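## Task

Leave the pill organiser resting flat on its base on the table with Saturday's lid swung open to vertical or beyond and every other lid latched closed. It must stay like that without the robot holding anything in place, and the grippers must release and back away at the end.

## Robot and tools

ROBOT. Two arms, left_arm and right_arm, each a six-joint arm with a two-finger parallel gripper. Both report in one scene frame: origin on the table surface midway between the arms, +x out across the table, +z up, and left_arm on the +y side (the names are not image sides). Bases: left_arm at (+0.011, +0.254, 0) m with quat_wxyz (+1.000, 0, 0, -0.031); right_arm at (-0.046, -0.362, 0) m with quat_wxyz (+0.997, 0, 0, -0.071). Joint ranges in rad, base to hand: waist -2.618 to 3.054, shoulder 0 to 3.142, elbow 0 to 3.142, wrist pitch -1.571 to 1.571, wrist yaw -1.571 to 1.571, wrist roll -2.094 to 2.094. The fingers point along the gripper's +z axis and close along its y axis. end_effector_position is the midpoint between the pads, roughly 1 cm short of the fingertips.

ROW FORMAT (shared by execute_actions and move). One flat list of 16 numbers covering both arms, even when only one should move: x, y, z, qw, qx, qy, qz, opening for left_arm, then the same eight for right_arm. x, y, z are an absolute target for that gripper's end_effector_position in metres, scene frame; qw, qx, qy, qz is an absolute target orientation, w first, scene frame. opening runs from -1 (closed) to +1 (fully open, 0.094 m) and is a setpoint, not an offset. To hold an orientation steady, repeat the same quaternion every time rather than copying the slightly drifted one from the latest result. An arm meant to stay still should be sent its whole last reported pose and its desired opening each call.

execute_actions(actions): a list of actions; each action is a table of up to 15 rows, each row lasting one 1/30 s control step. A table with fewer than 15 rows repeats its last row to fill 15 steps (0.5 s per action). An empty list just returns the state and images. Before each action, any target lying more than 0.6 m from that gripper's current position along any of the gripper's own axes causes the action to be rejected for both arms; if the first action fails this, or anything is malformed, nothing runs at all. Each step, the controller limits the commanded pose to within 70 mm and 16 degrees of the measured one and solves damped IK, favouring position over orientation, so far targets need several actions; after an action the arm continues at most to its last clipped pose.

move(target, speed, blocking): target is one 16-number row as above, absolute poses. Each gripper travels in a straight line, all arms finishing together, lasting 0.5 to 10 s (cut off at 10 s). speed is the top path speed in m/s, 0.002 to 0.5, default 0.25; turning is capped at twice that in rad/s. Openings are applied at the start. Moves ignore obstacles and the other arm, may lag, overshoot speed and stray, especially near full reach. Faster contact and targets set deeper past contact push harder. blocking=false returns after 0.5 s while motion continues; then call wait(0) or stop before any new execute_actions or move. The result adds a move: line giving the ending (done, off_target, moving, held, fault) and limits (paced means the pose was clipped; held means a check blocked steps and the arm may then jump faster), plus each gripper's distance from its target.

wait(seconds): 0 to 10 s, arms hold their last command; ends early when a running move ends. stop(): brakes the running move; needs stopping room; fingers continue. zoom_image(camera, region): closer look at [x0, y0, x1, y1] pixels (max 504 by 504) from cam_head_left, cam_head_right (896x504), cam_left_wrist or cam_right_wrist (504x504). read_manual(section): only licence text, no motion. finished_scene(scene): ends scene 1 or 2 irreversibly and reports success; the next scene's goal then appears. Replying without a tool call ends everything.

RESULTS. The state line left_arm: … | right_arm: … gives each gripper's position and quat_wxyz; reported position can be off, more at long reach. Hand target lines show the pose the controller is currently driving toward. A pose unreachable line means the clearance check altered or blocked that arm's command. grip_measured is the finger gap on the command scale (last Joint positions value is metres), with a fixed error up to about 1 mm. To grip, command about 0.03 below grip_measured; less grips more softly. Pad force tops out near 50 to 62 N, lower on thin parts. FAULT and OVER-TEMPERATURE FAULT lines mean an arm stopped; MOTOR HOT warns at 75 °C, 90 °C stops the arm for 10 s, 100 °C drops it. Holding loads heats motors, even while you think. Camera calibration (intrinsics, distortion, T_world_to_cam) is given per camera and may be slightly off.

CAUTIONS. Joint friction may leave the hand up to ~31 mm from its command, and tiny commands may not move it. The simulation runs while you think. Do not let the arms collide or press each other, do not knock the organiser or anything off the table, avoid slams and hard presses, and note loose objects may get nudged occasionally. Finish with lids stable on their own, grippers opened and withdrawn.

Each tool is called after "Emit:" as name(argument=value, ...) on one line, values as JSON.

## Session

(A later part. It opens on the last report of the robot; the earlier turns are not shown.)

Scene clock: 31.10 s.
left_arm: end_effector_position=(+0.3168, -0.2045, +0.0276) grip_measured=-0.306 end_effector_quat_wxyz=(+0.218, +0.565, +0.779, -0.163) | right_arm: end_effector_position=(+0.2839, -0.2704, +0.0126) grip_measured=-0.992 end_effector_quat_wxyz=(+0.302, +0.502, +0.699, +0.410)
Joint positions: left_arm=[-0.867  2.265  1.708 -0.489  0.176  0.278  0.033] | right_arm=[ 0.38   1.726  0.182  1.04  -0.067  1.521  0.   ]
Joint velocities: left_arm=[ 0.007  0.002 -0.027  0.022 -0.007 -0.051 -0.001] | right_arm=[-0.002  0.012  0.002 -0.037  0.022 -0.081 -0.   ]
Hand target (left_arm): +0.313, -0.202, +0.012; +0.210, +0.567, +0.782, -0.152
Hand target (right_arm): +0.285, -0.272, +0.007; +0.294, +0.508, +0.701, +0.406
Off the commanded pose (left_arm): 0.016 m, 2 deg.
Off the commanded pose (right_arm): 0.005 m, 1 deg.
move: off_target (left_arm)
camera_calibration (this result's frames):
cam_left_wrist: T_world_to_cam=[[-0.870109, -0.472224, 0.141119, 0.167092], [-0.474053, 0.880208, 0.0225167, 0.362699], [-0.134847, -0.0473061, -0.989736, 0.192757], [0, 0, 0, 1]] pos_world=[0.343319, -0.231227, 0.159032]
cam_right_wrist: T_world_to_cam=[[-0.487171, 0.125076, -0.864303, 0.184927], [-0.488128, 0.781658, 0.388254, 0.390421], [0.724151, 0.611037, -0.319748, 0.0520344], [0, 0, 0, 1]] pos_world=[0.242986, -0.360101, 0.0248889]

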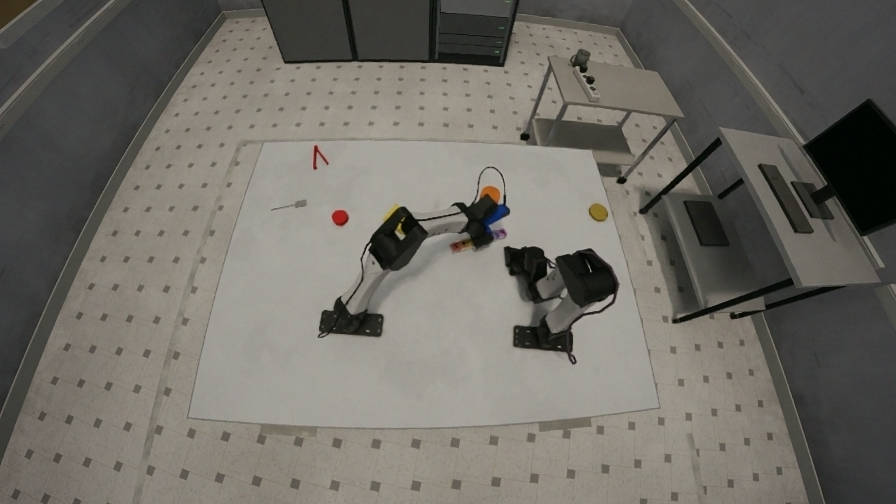

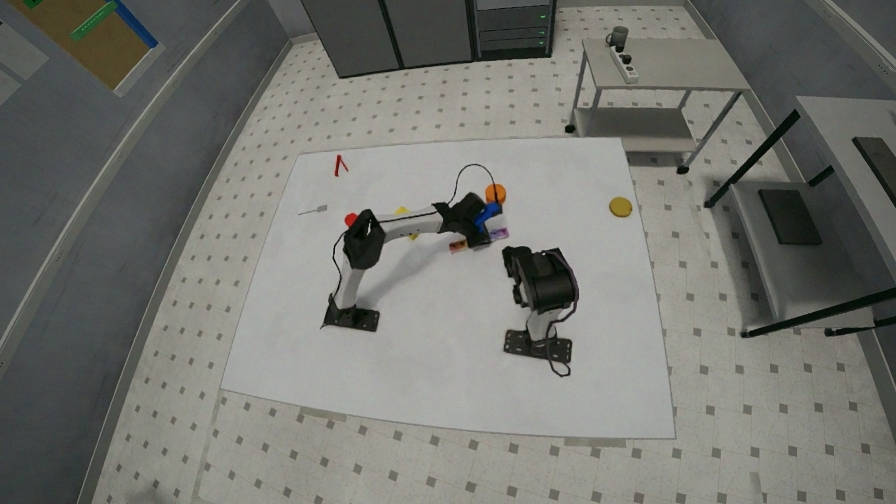

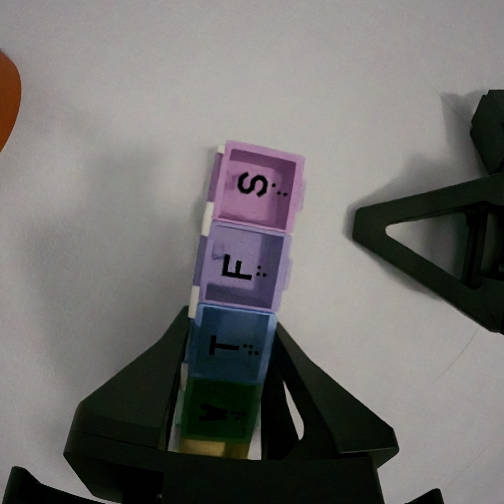

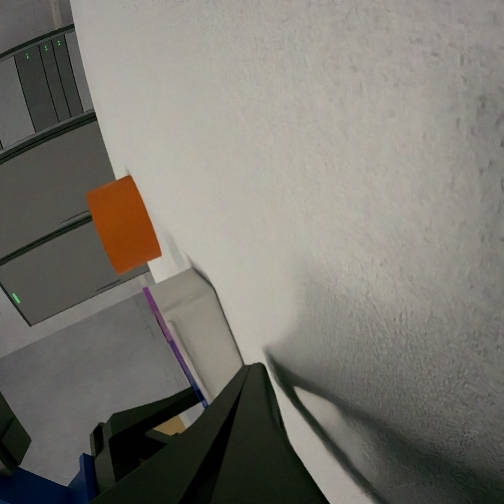

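Emit:
move(target=[0.313,-0.202,0.012,0.210,0.566,0.782,-0.152,-0.4, 0.309,-0.269,0.016,0.294,0.507,0.700,0.405,-0.75], speed=0.025)

Scene clock: 33.93 s.
left_arm: end_effector_position=(+0.3168, -0.2046, +0.0277) grip_measured=-0.306 end_effector_quat_wxyz=(+0.218, +0.565, +0.779, -0.163) | right_arm: end_effector_position=(+0.3073, -0.2661, +0.0214) grip_measured=-0.753 end_effector_quat_wxyz=(+0.301, +0.501, +0.698, +0.414)
Joint positions: left_arm=[-0.867  2.265  1.708 -0.489  0.176  0.278  0.033] | right_arm=[ 0.369  1.726  0.278  0.95  -0.082  1.521  0.012]
Joint velocities: left_arm=[-0.007  0.002  0.007 -0.022  0.022  0.051  0.   ] | right_arm=[-0.002 -0.002  0.002 -0.037 -0.037  0.007 -0.   ]
Hand target (left_arm): +0.313, -0.202, +0.012; +0.210, +0.566, +0.782, -0.152
Hand target (right_arm): +0.309, -0.269, +0.016; +0.295, +0.507, +0.701, +0.406
Off the commanded pose (left_arm): 0.016 m, 2 deg.
Off the commanded pose (right_arm): 0.006 m, 1 deg.
move: off_target (left_arm)
camera_calibration (this result's frames):
cam_left_wrist: T_world_to_cam=[[-0.870141, -0.472181, 0.141065, 0.167117], [-0.474058, 0.880215, 0.0221395, 0.362791], [-0.134621, -0.0476085, -0.989753, 0.192674], [0, 0, 0, 1]] pos_world=[0.343337, -0.231251, 0.159093]
cam_right_wrist: T_world_to_cam=[[-0.484045, 0.130897, -0.865197, 0.204026], [-0.491563, 0.777317, 0.392612, 0.394853], [0.723924, 0.615341, -0.311913, 0.0362996], [0, 0, 0, 1]] pos_world=[0.266575, -0.355969, 0.0328211]

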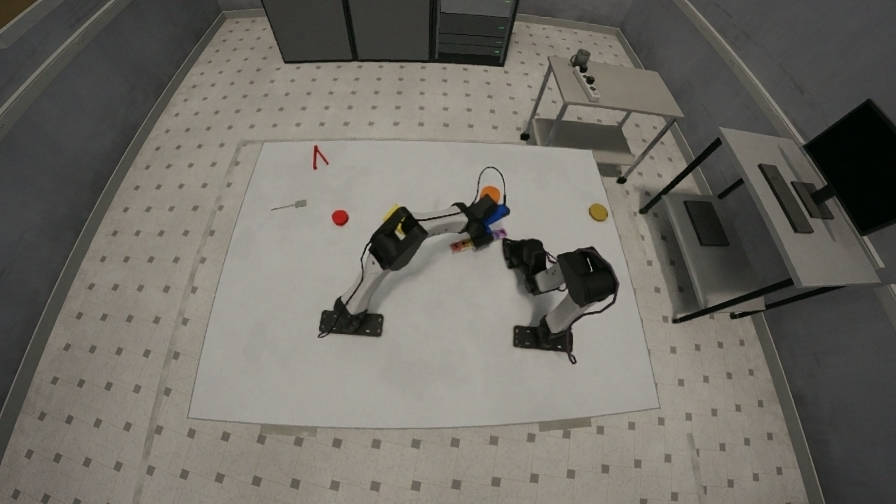

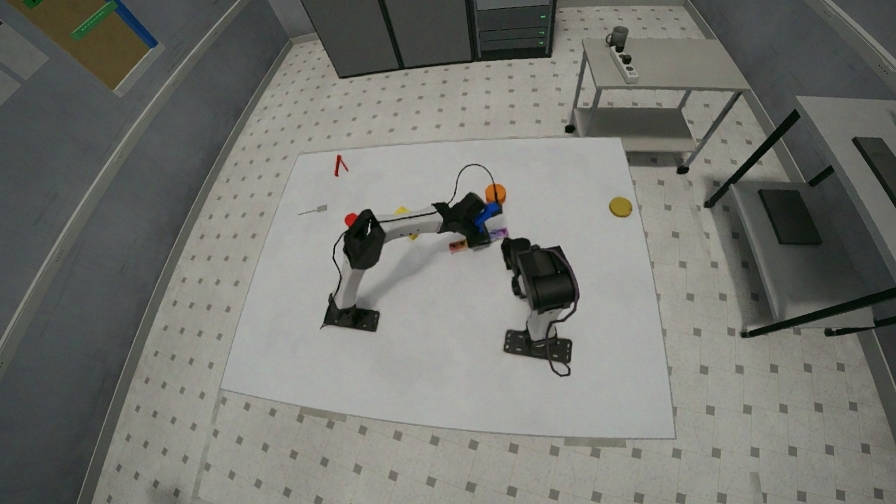

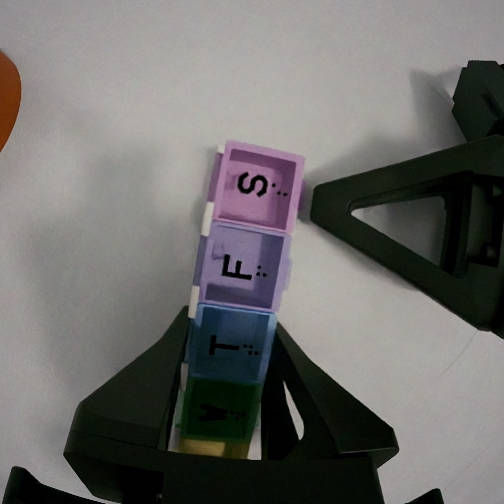

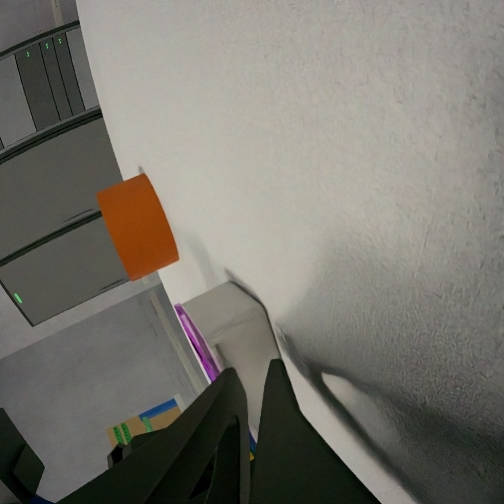

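Too high-ish and ~6 mm short. Close a bit, lower, advance.

Emit:
move(target=[0.313,-0.202,0.012,0.210,0.566,0.782,-0.152,-0.4, 0.318,-0.267,0.008,0.294,0.507,0.700,0.405,-0.9], speed=0.02)

Scene clock: 35.70 s.
left_arm: end_effector_position=(+0.3171, -0.2046, +0.0277) grip_measured=-0.306 end_effector_quat_wxyz=(+0.219, +0.564, +0.779, -0.163) | right_arm: end_effector_position=(+0.3148, -0.2642, +0.0127) grip_measured=-0.897 end_effector_quat_wxyz=(+0.298, +0.502, +0.700, +0.410)
Joint positions: left_arm=[-0.867  2.265  1.708 -0.488  0.175  0.277  0.033] | right_arm=[ 0.369  1.793  0.31   0.973 -0.083  1.519  0.005]
Joint velocities: left_arm=[-0.002  0.017  0.022  0.007  0.022  0.007 -0.001] | right_arm=[ 0.002  0.007  0.002  0.051 -0.022 -0.007 -0.   ]
Hand target (left_arm): +0.313, -0.202, +0.012; +0.210, +0.566, +0.782, -0.152
Hand target (right_arm): +0.318, -0.267, +0.008; +0.294, +0.508, +0.701, +0.406
Off the commanded pose (left_arm): 0.016 m, 2 deg.
Off the commanded pose (right_arm): 0.006 m, 1 deg.
move: off_target (left_arm)
camera_calibration (this result's frames):
cam_left_wrist: T_world_to_cam=[[-0.869504, -0.473501, 0.14057, 0.166865], [-0.475436, 0.879484, 0.0216446, 0.363237], [-0.133877, -0.0480118, -0.989834, 0.192455], [0, 0, 0, 1]] pos_world=[0.343551, -0.231211, 0.15918]
cam_right_wrist: T_world_to_cam=[[-0.49317, 0.126919, -0.860625, 0.201708], [-0.488726, 0.778001, 0.394792, 0.399755], [0.719674, 0.615309, -0.321658, 0.0284602], [0, 0, 0, 1]] pos_world=[0.274365, -0.354122, 0.0249293]

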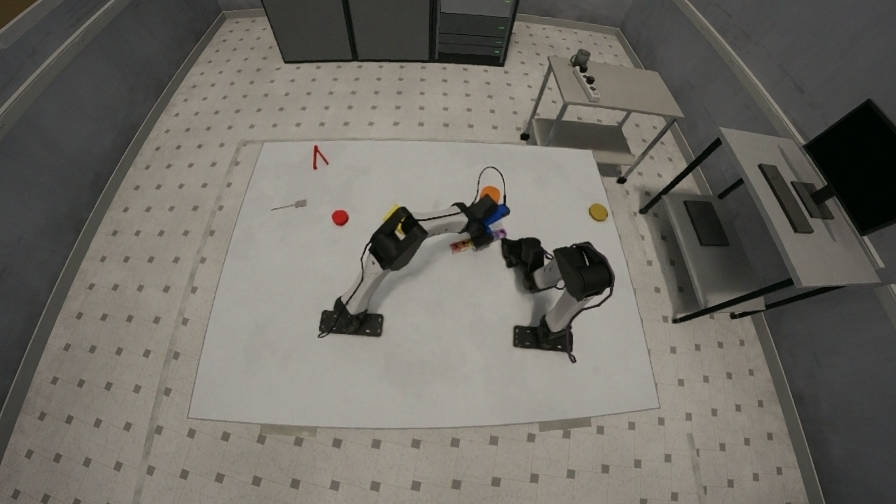

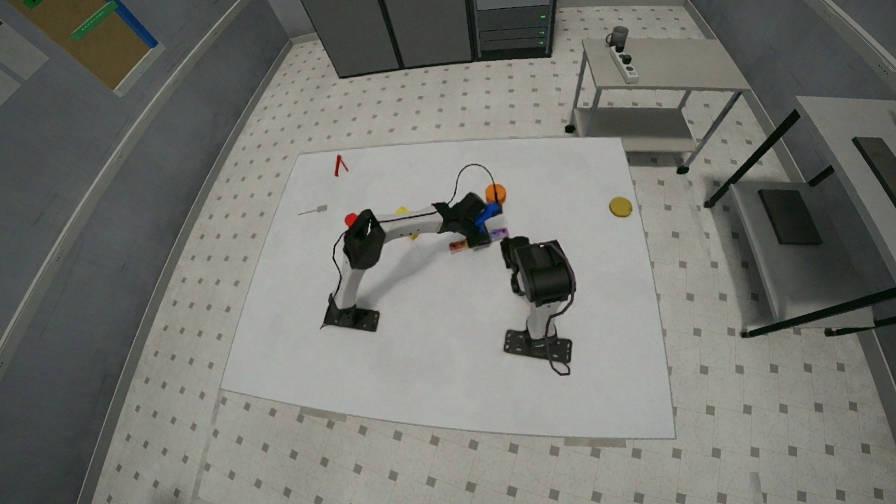

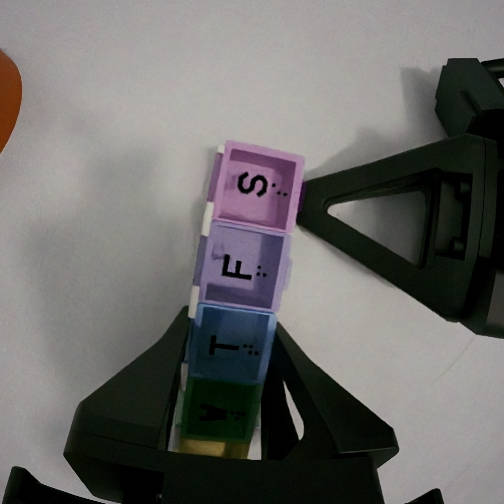

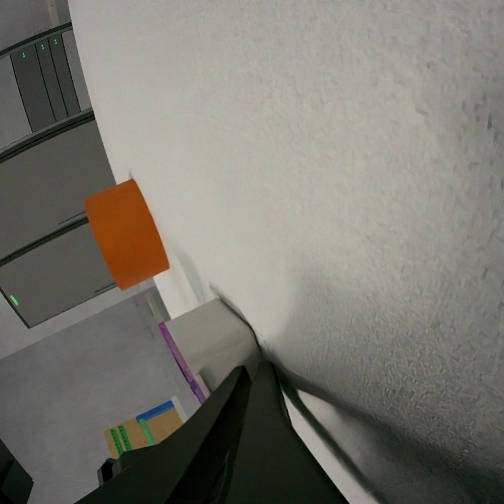

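Contact. Open gradually, easing back slightly.

Emit:
execute_actions(actions=[[[0.313,-0.202,0.012,0.210,0.566,0.782,-0.152,-0.4, 0.314,-0.266,0.014,0.294,0.507,0.700,0.405,-0.8]],[[0.313,-0.202,0.012,0.210,0.566,0.782,-0.152,-0.4, 0.313,-0.266,0.017,0.294,0.507,0.700,0.405,-0.7]],[[0.313,-0.202,0.012,0.210,0.566,0.782,-0.152,-0.4, 0.312,-0.266,0.02,0.294,0.507,0.700,0.405,-0.6]],[[0.313,-0.202,0.012,0.210,0.566,0.782,-0.152,-0.4, 0.312,-0.266,0.022,0.294,0.507,0.700,0.405,-0.5]]])

Scene clock: 39.30 s.
left_arm: end_effector_position=(+0.3199, -0.2047, +0.0283) grip_measured=-0.306 end_effector_quat_wxyz=(+0.224, +0.562, +0.781, -0.158) | right_arm: end_effector_position=(+0.3125, -0.2648, +0.0222) grip_measured=-0.503 end_effector_quat_wxyz=(+0.297, +0.503, +0.701, +0.409)
Joint positions: left_arm=[-0.867  2.265  1.708 -0.481  0.162  0.275  0.033] | right_arm=[ 0.369  1.718  0.31   0.894 -0.082  1.52   0.023]
Joint velocities: left_arm=[-0.002  0.012  0.002 -0.022  0.007 -0.037 -0.001] | right_arm=[-0.017 -0.007  0.007  0.007  0.007  0.007 -0.001]
Hand target (left_arm): +0.313, -0.202, +0.012; +0.210, +0.566, +0.782, -0.152
Hand target (right_arm): +0.312, -0.266, +0.022; +0.295, +0.507, +0.701, +0.406
Off the commanded pose (left_arm): 0.018 m, 2 deg.
Off the commanded pose (right_arm): 0.001 m, 1 deg.
camera_calibration (this result's frames):
cam_left_wrist: T_world_to_cam=[[-0.866908, -0.481229, 0.12996, 0.167069], [-0.48341, 0.875242, 0.0163086, 0.36643], [-0.121595, -0.048686, -0.991385, 0.189366], [0, 0, 0, 1]] pos_world=[0.344995, -0.231097, 0.160047]
cam_right_wrist: T_world_to_cam=[[-0.496993, 0.126408, -0.858498, 0.209799], [-0.486533, 0.778608, 0.396303, 0.394818], [0.718529, 0.614647, -0.325461, 0.0337635], [0, 0, 0, 1]] pos_world=[0.2721, -0.354681, 0.0346335]

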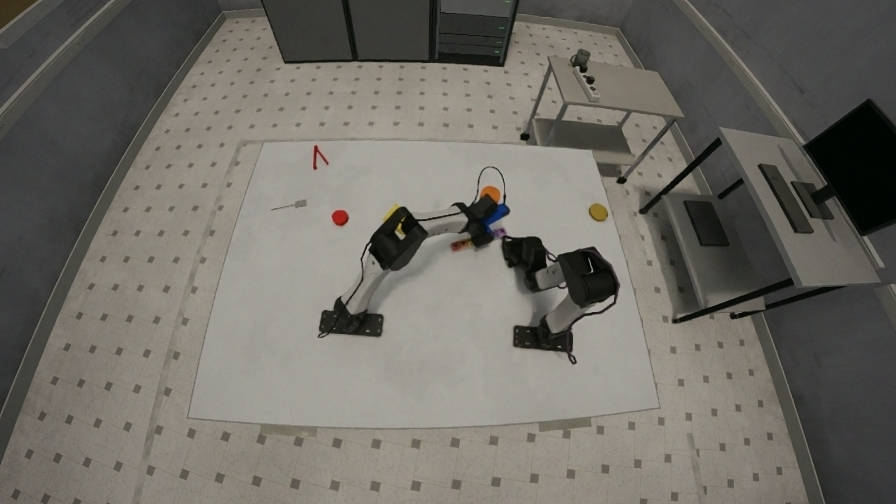

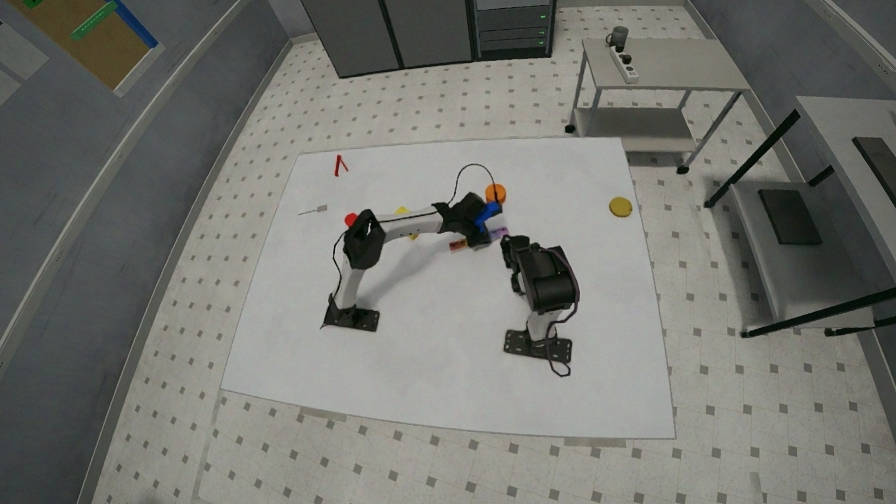

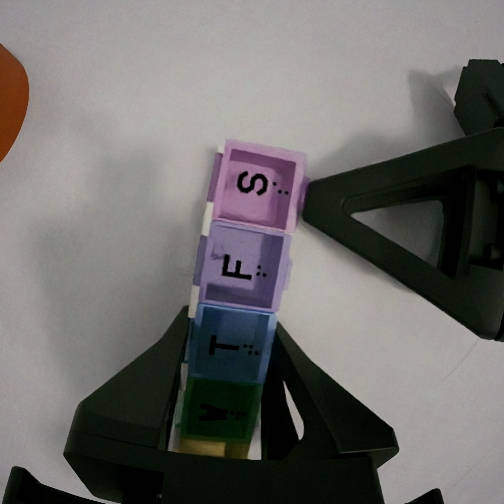

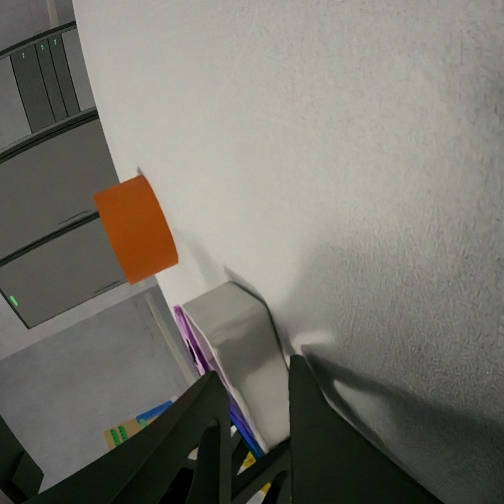

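Seems popped. Continue, raising and advancing.

Emit:
execute_actions(actions=[[[0.313,-0.202,0.012,0.210,0.566,0.782,-0.152,-0.4, 0.313,-0.266,0.025,0.294,0.507,0.700,0.405,-0.42]],[[0.313,-0.202,0.012,0.210,0.566,0.782,-0.152,-0.4, 0.316,-0.265,0.028,0.294,0.507,0.700,0.405,-0.35]],[[0.313,-0.202,0.012,0.210,0.566,0.782,-0.152,-0.4, 0.320,-0.264,0.032,0.294,0.507,0.700,0.405,-0.3]]])

Scene clock: 41.80 s.
left_arm: end_effector_position=(+0.3199, -0.2047, +0.0283) grip_measured=-0.306 end_effector_quat_wxyz=(+0.224, +0.562, +0.781, -0.158) | right_arm: end_effector_position=(+0.3173, -0.2637, +0.0290) grip_measured=-0.303 end_effector_quat_wxyz=(+0.294, +0.505, +0.703, +0.406)
Joint positions: left_arm=[-0.867  2.265  1.708 -0.481  0.162  0.275  0.033] | right_arm=[ 0.369  1.68   0.342  0.815 -0.082  1.52   0.033]
Joint velocities: left_arm=[ 0.007  0.002 -0.012  0.081 -0.037  0.022 -0.   ] | right_arm=[ 0.017  0.012 -0.022  0.007  0.066  0.007 -0.   ]
Hand target (left_arm): +0.313, -0.202, +0.012; +0.210, +0.566, +0.782, -0.152
Hand target (right_arm): +0.320, -0.264, +0.032; +0.295, +0.508, +0.701, +0.406
Off the commanded pose (left_arm): 0.018 m, 2 deg.
Off the commanded pose (right_arm): 0.004 m, 0 deg.
camera_calibration (this result's frames):
cam_left_wrist: T_world_to_cam=[[-0.866908, -0.481229, 0.12996, 0.167069], [-0.48341, 0.875242, 0.0163086, 0.36643], [-0.121595, -0.048686, -0.991385, 0.189366], [0, 0, 0, 1]] pos_world=[0.344995, -0.231097, 0.160047]
cam_right_wrist: T_world_to_cam=[[-0.504381, 0.125085, -0.854373, 0.219777], [-0.482944, 0.779357, 0.39921, 0.39255], [0.715797, 0.613968, -0.332684, 0.0327795], [0, 0, 0, 1]] pos_world=[0.276967, -0.353553, 0.0419674]

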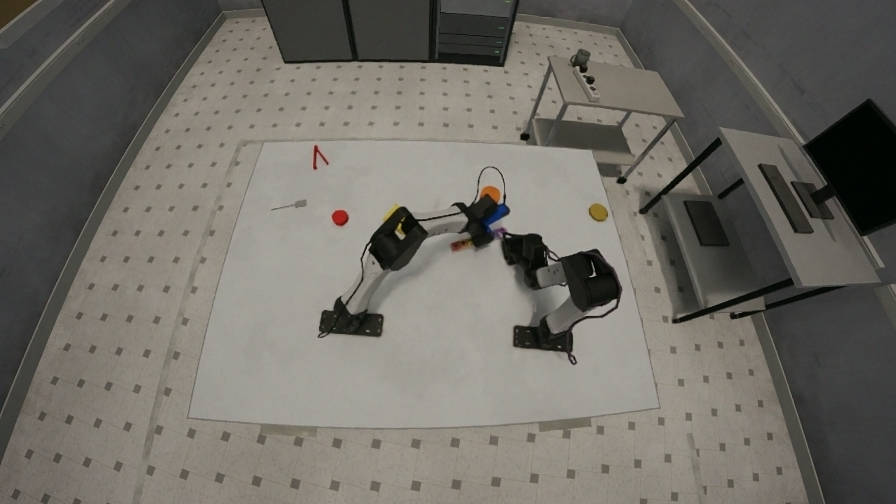

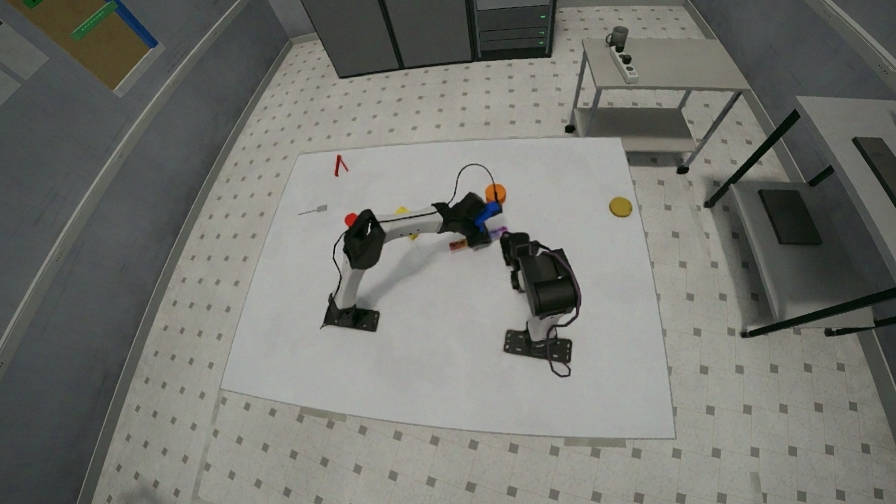

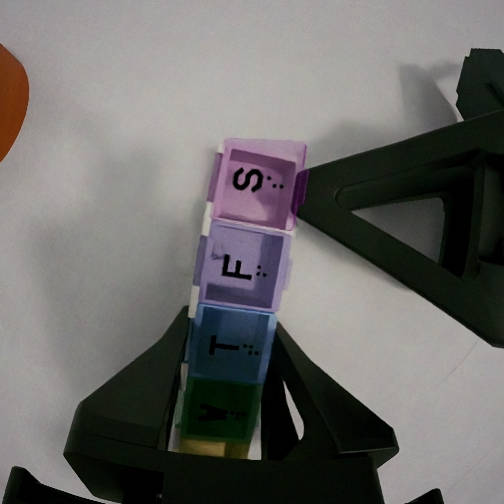

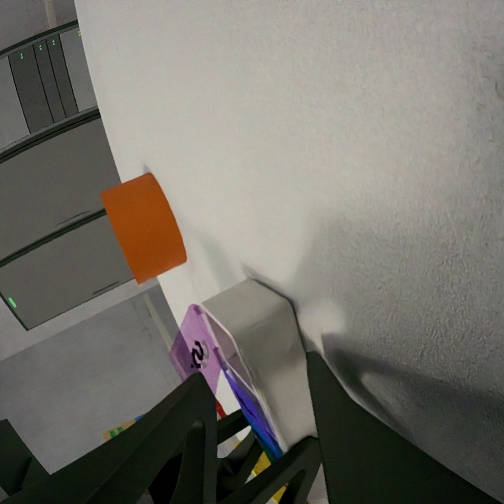

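Emit:
execute_actions(actions=[[[0.313,-0.202,0.012,0.210,0.566,0.782,-0.152,-0.4, 0.323,-0.264,0.038,0.294,0.507,0.700,0.405,-0.5]],[[0.313,-0.202,0.012,0.210,0.566,0.782,-0.152,-0.4, 0.326,-0.264,0.043,0.294,0.507,0.700,0.405,-0.75]],[[0.313,-0.202,0.012,0.210,0.566,0.782,-0.152,-0.4, 0.329,-0.264,0.046,0.294,0.507,0.700,0.405,-1]]])

Emit:
move(target=[0.313,-0.202,0.012,0.210,0.566,0.782,-0.152,-0.4, 0.354,-0.257,0.044,0.294,0.507,0.700,0.405,-1], speed=0.03)

Scene clock: 45.23 s.
left_arm: end_effector_position=(+0.3199, -0.2047, +0.0283) grip_measured=-0.306 end_effector_quat_wxyz=(+0.224, +0.562, +0.781, -0.158) | right_arm: end_effector_position=(+0.3253, -0.2619, +0.0399) grip_measured=-0.992 end_effector_quat_wxyz=(+0.292, +0.506, +0.704, +0.404)
Joint positions: left_arm=[-0.867  2.265  1.708 -0.481  0.162  0.275  0.033] | right_arm=[ 0.369  1.638  0.392  0.715 -0.082  1.52   0.   ]
Joint velocities: left_arm=[ 0.002 -0.002 -0.022  0.037 -0.007 -0.007 -0.001] | right_arm=[-0.007 -0.022 -0.002 -0.066  0.095 -0.007 -0.   ]
Hand target (left_arm): +0.313, -0.202, +0.012; +0.210, +0.566, +0.782, -0.152
Hand target (right_arm): +0.329, -0.264, +0.046; +0.295, +0.508, +0.701, +0.406
Off the commanded pose (left_arm): 0.018 m, 2 deg.
Off the commanded pose (right_arm): 0.007 m, 1 deg.
camera_calibration (this result's frames):
cam_left_wrist: T_world_to_cam=[[-0.866908, -0.481229, 0.12996, 0.167069], [-0.48341, 0.875242, 0.0163086, 0.36643], [-0.121595, -0.048686, -0.991385, 0.189366], [0, 0, 0, 1]] pos_world=[0.344995, -0.231097, 0.160047]
cam_right_wrist: T_world_to_cam=[[-0.511036, 0.123553, -0.850633, 0.234478], [-0.479818, 0.780077, 0.401566, 0.389697], [0.713174, 0.613364, -0.339365, 0.0305399], [0, 0, 0, 1]] pos_world=[0.28503, -0.351696, 0.0533301]

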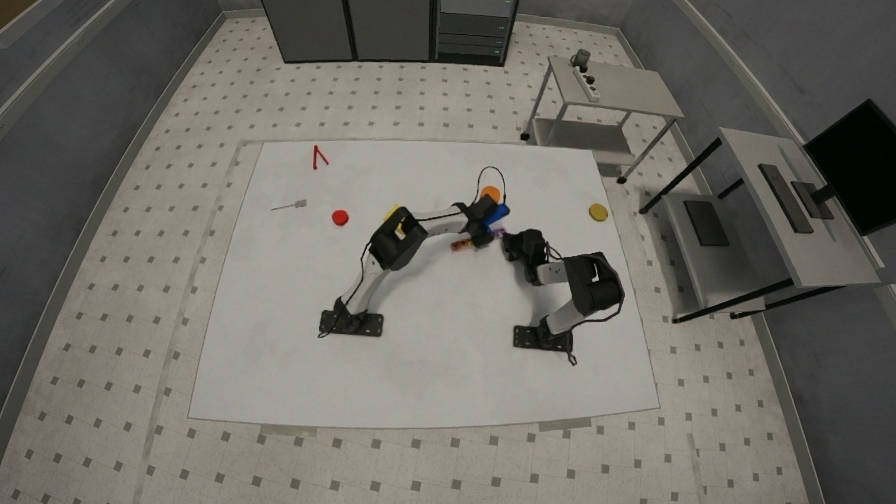

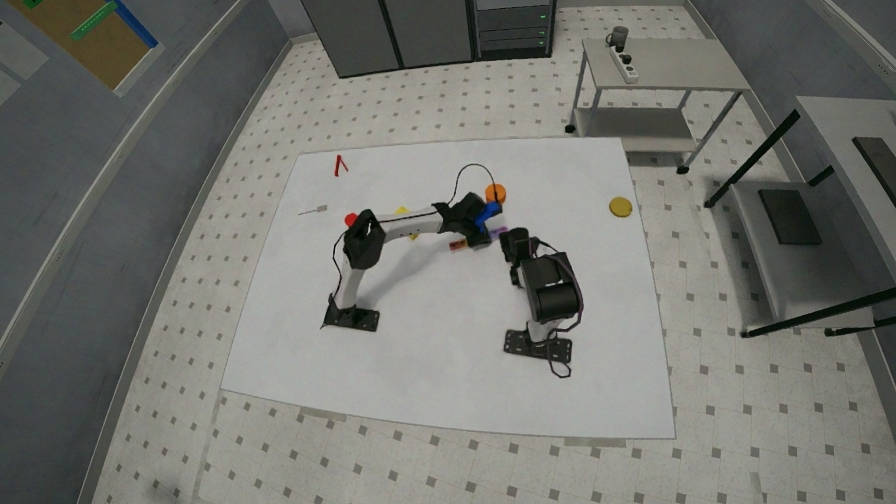

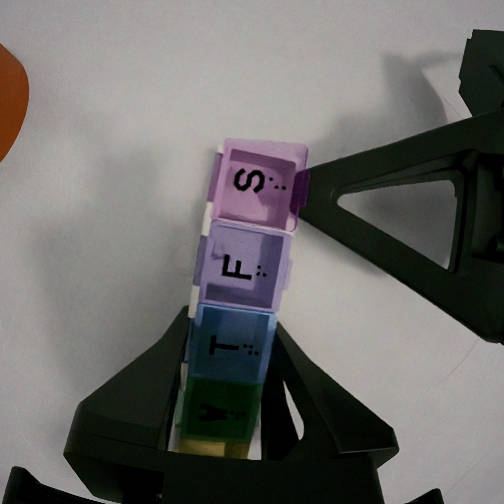

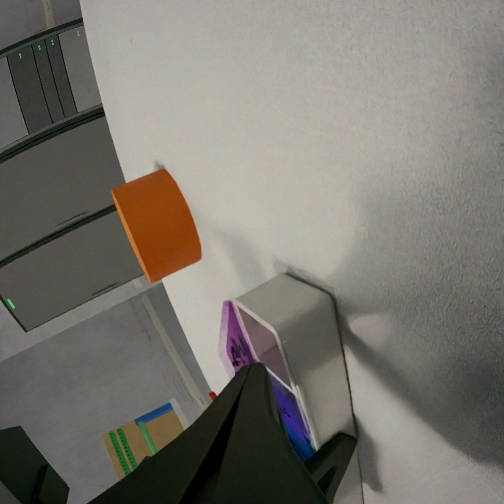

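Scene clock: 46.47 s.
left_arm: end_effector_position=(+0.3199, -0.2047, +0.0283) grip_measured=-0.306 end_effector_quat_wxyz=(+0.224, +0.562, +0.781, -0.158) | right_arm: end_effector_position=(+0.3527, -0.2556, +0.0513) grip_measured=-0.992 end_effector_quat_wxyz=(+0.302, +0.500, +0.697, +0.415)
Joint positions: left_arm=[-0.867  2.265  1.708 -0.481  0.162  0.275  0.033] | right_arm=[ 0.369  1.698  0.49   0.713 -0.082  1.52   0.   ]
Joint velocities: left_arm=[ 0.002  0.002  0.002 -0.037 -0.022  0.081  0.   ] | right_arm=[ 0.017  0.012  0.002  0.037 -0.066 -0.037  0.001]
Hand target (left_arm): +0.313, -0.202, +0.012; +0.210, +0.566, +0.782, -0.152
Hand target (right_arm): +0.354, -0.257, +0.044; +0.294, +0.508, +0.701, +0.405
Off the commanded pose (left_arm): 0.018 m, 2 deg.
Off the commanded pose (right_arm): 0.008 m, 2 deg.
move: off_target (left_arm)
camera_calibration (this result's frames):
cam_left_wrist: T_world_to_cam=[[-0.866908, -0.481229, 0.12996, 0.167069], [-0.48341, 0.875242, 0.0163086, 0.36643], [-0.121595, -0.048686, -0.991385, 0.189366], [0, 0, 0, 1]] pos_world=[0.344995, -0.231097, 0.160047]
cam_right_wrist: T_world_to_cam=[[-0.481024, 0.130465, -0.866946, 0.249392], [-0.493664, 0.776888, 0.390821, 0.39796], [0.724508, 0.615974, -0.309296, 0.00614194], [0, 0, 0, 1]] pos_world=[0.311972, -0.34549, 0.0625776]

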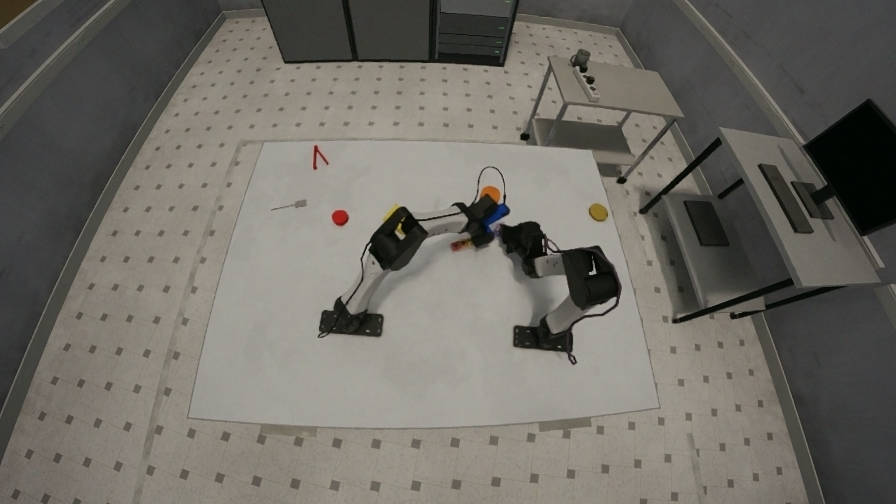

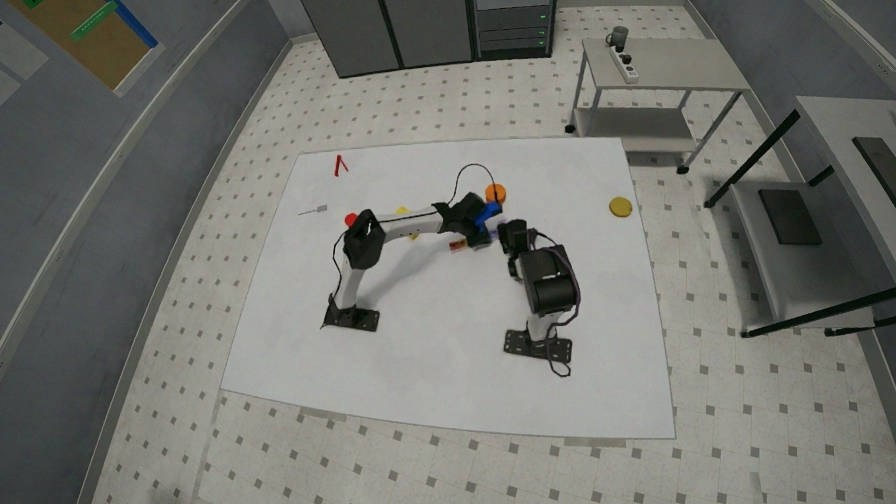

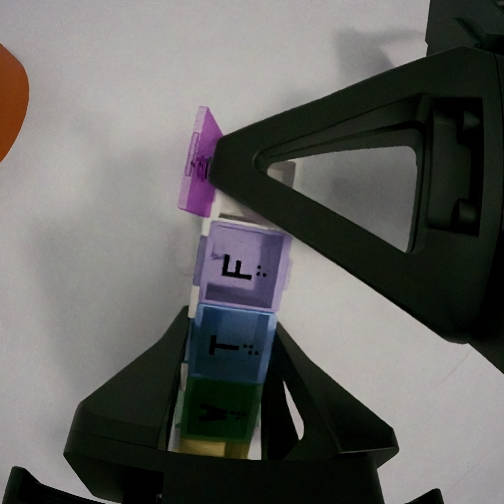

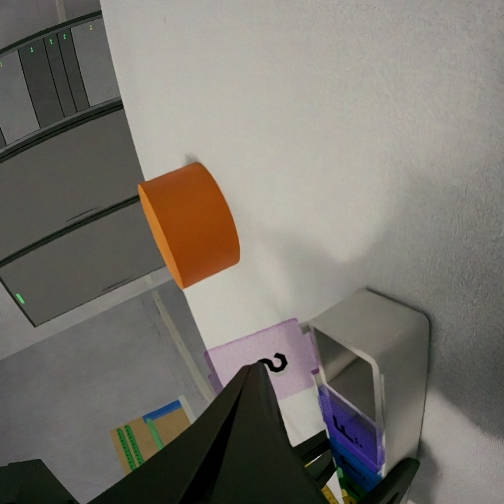

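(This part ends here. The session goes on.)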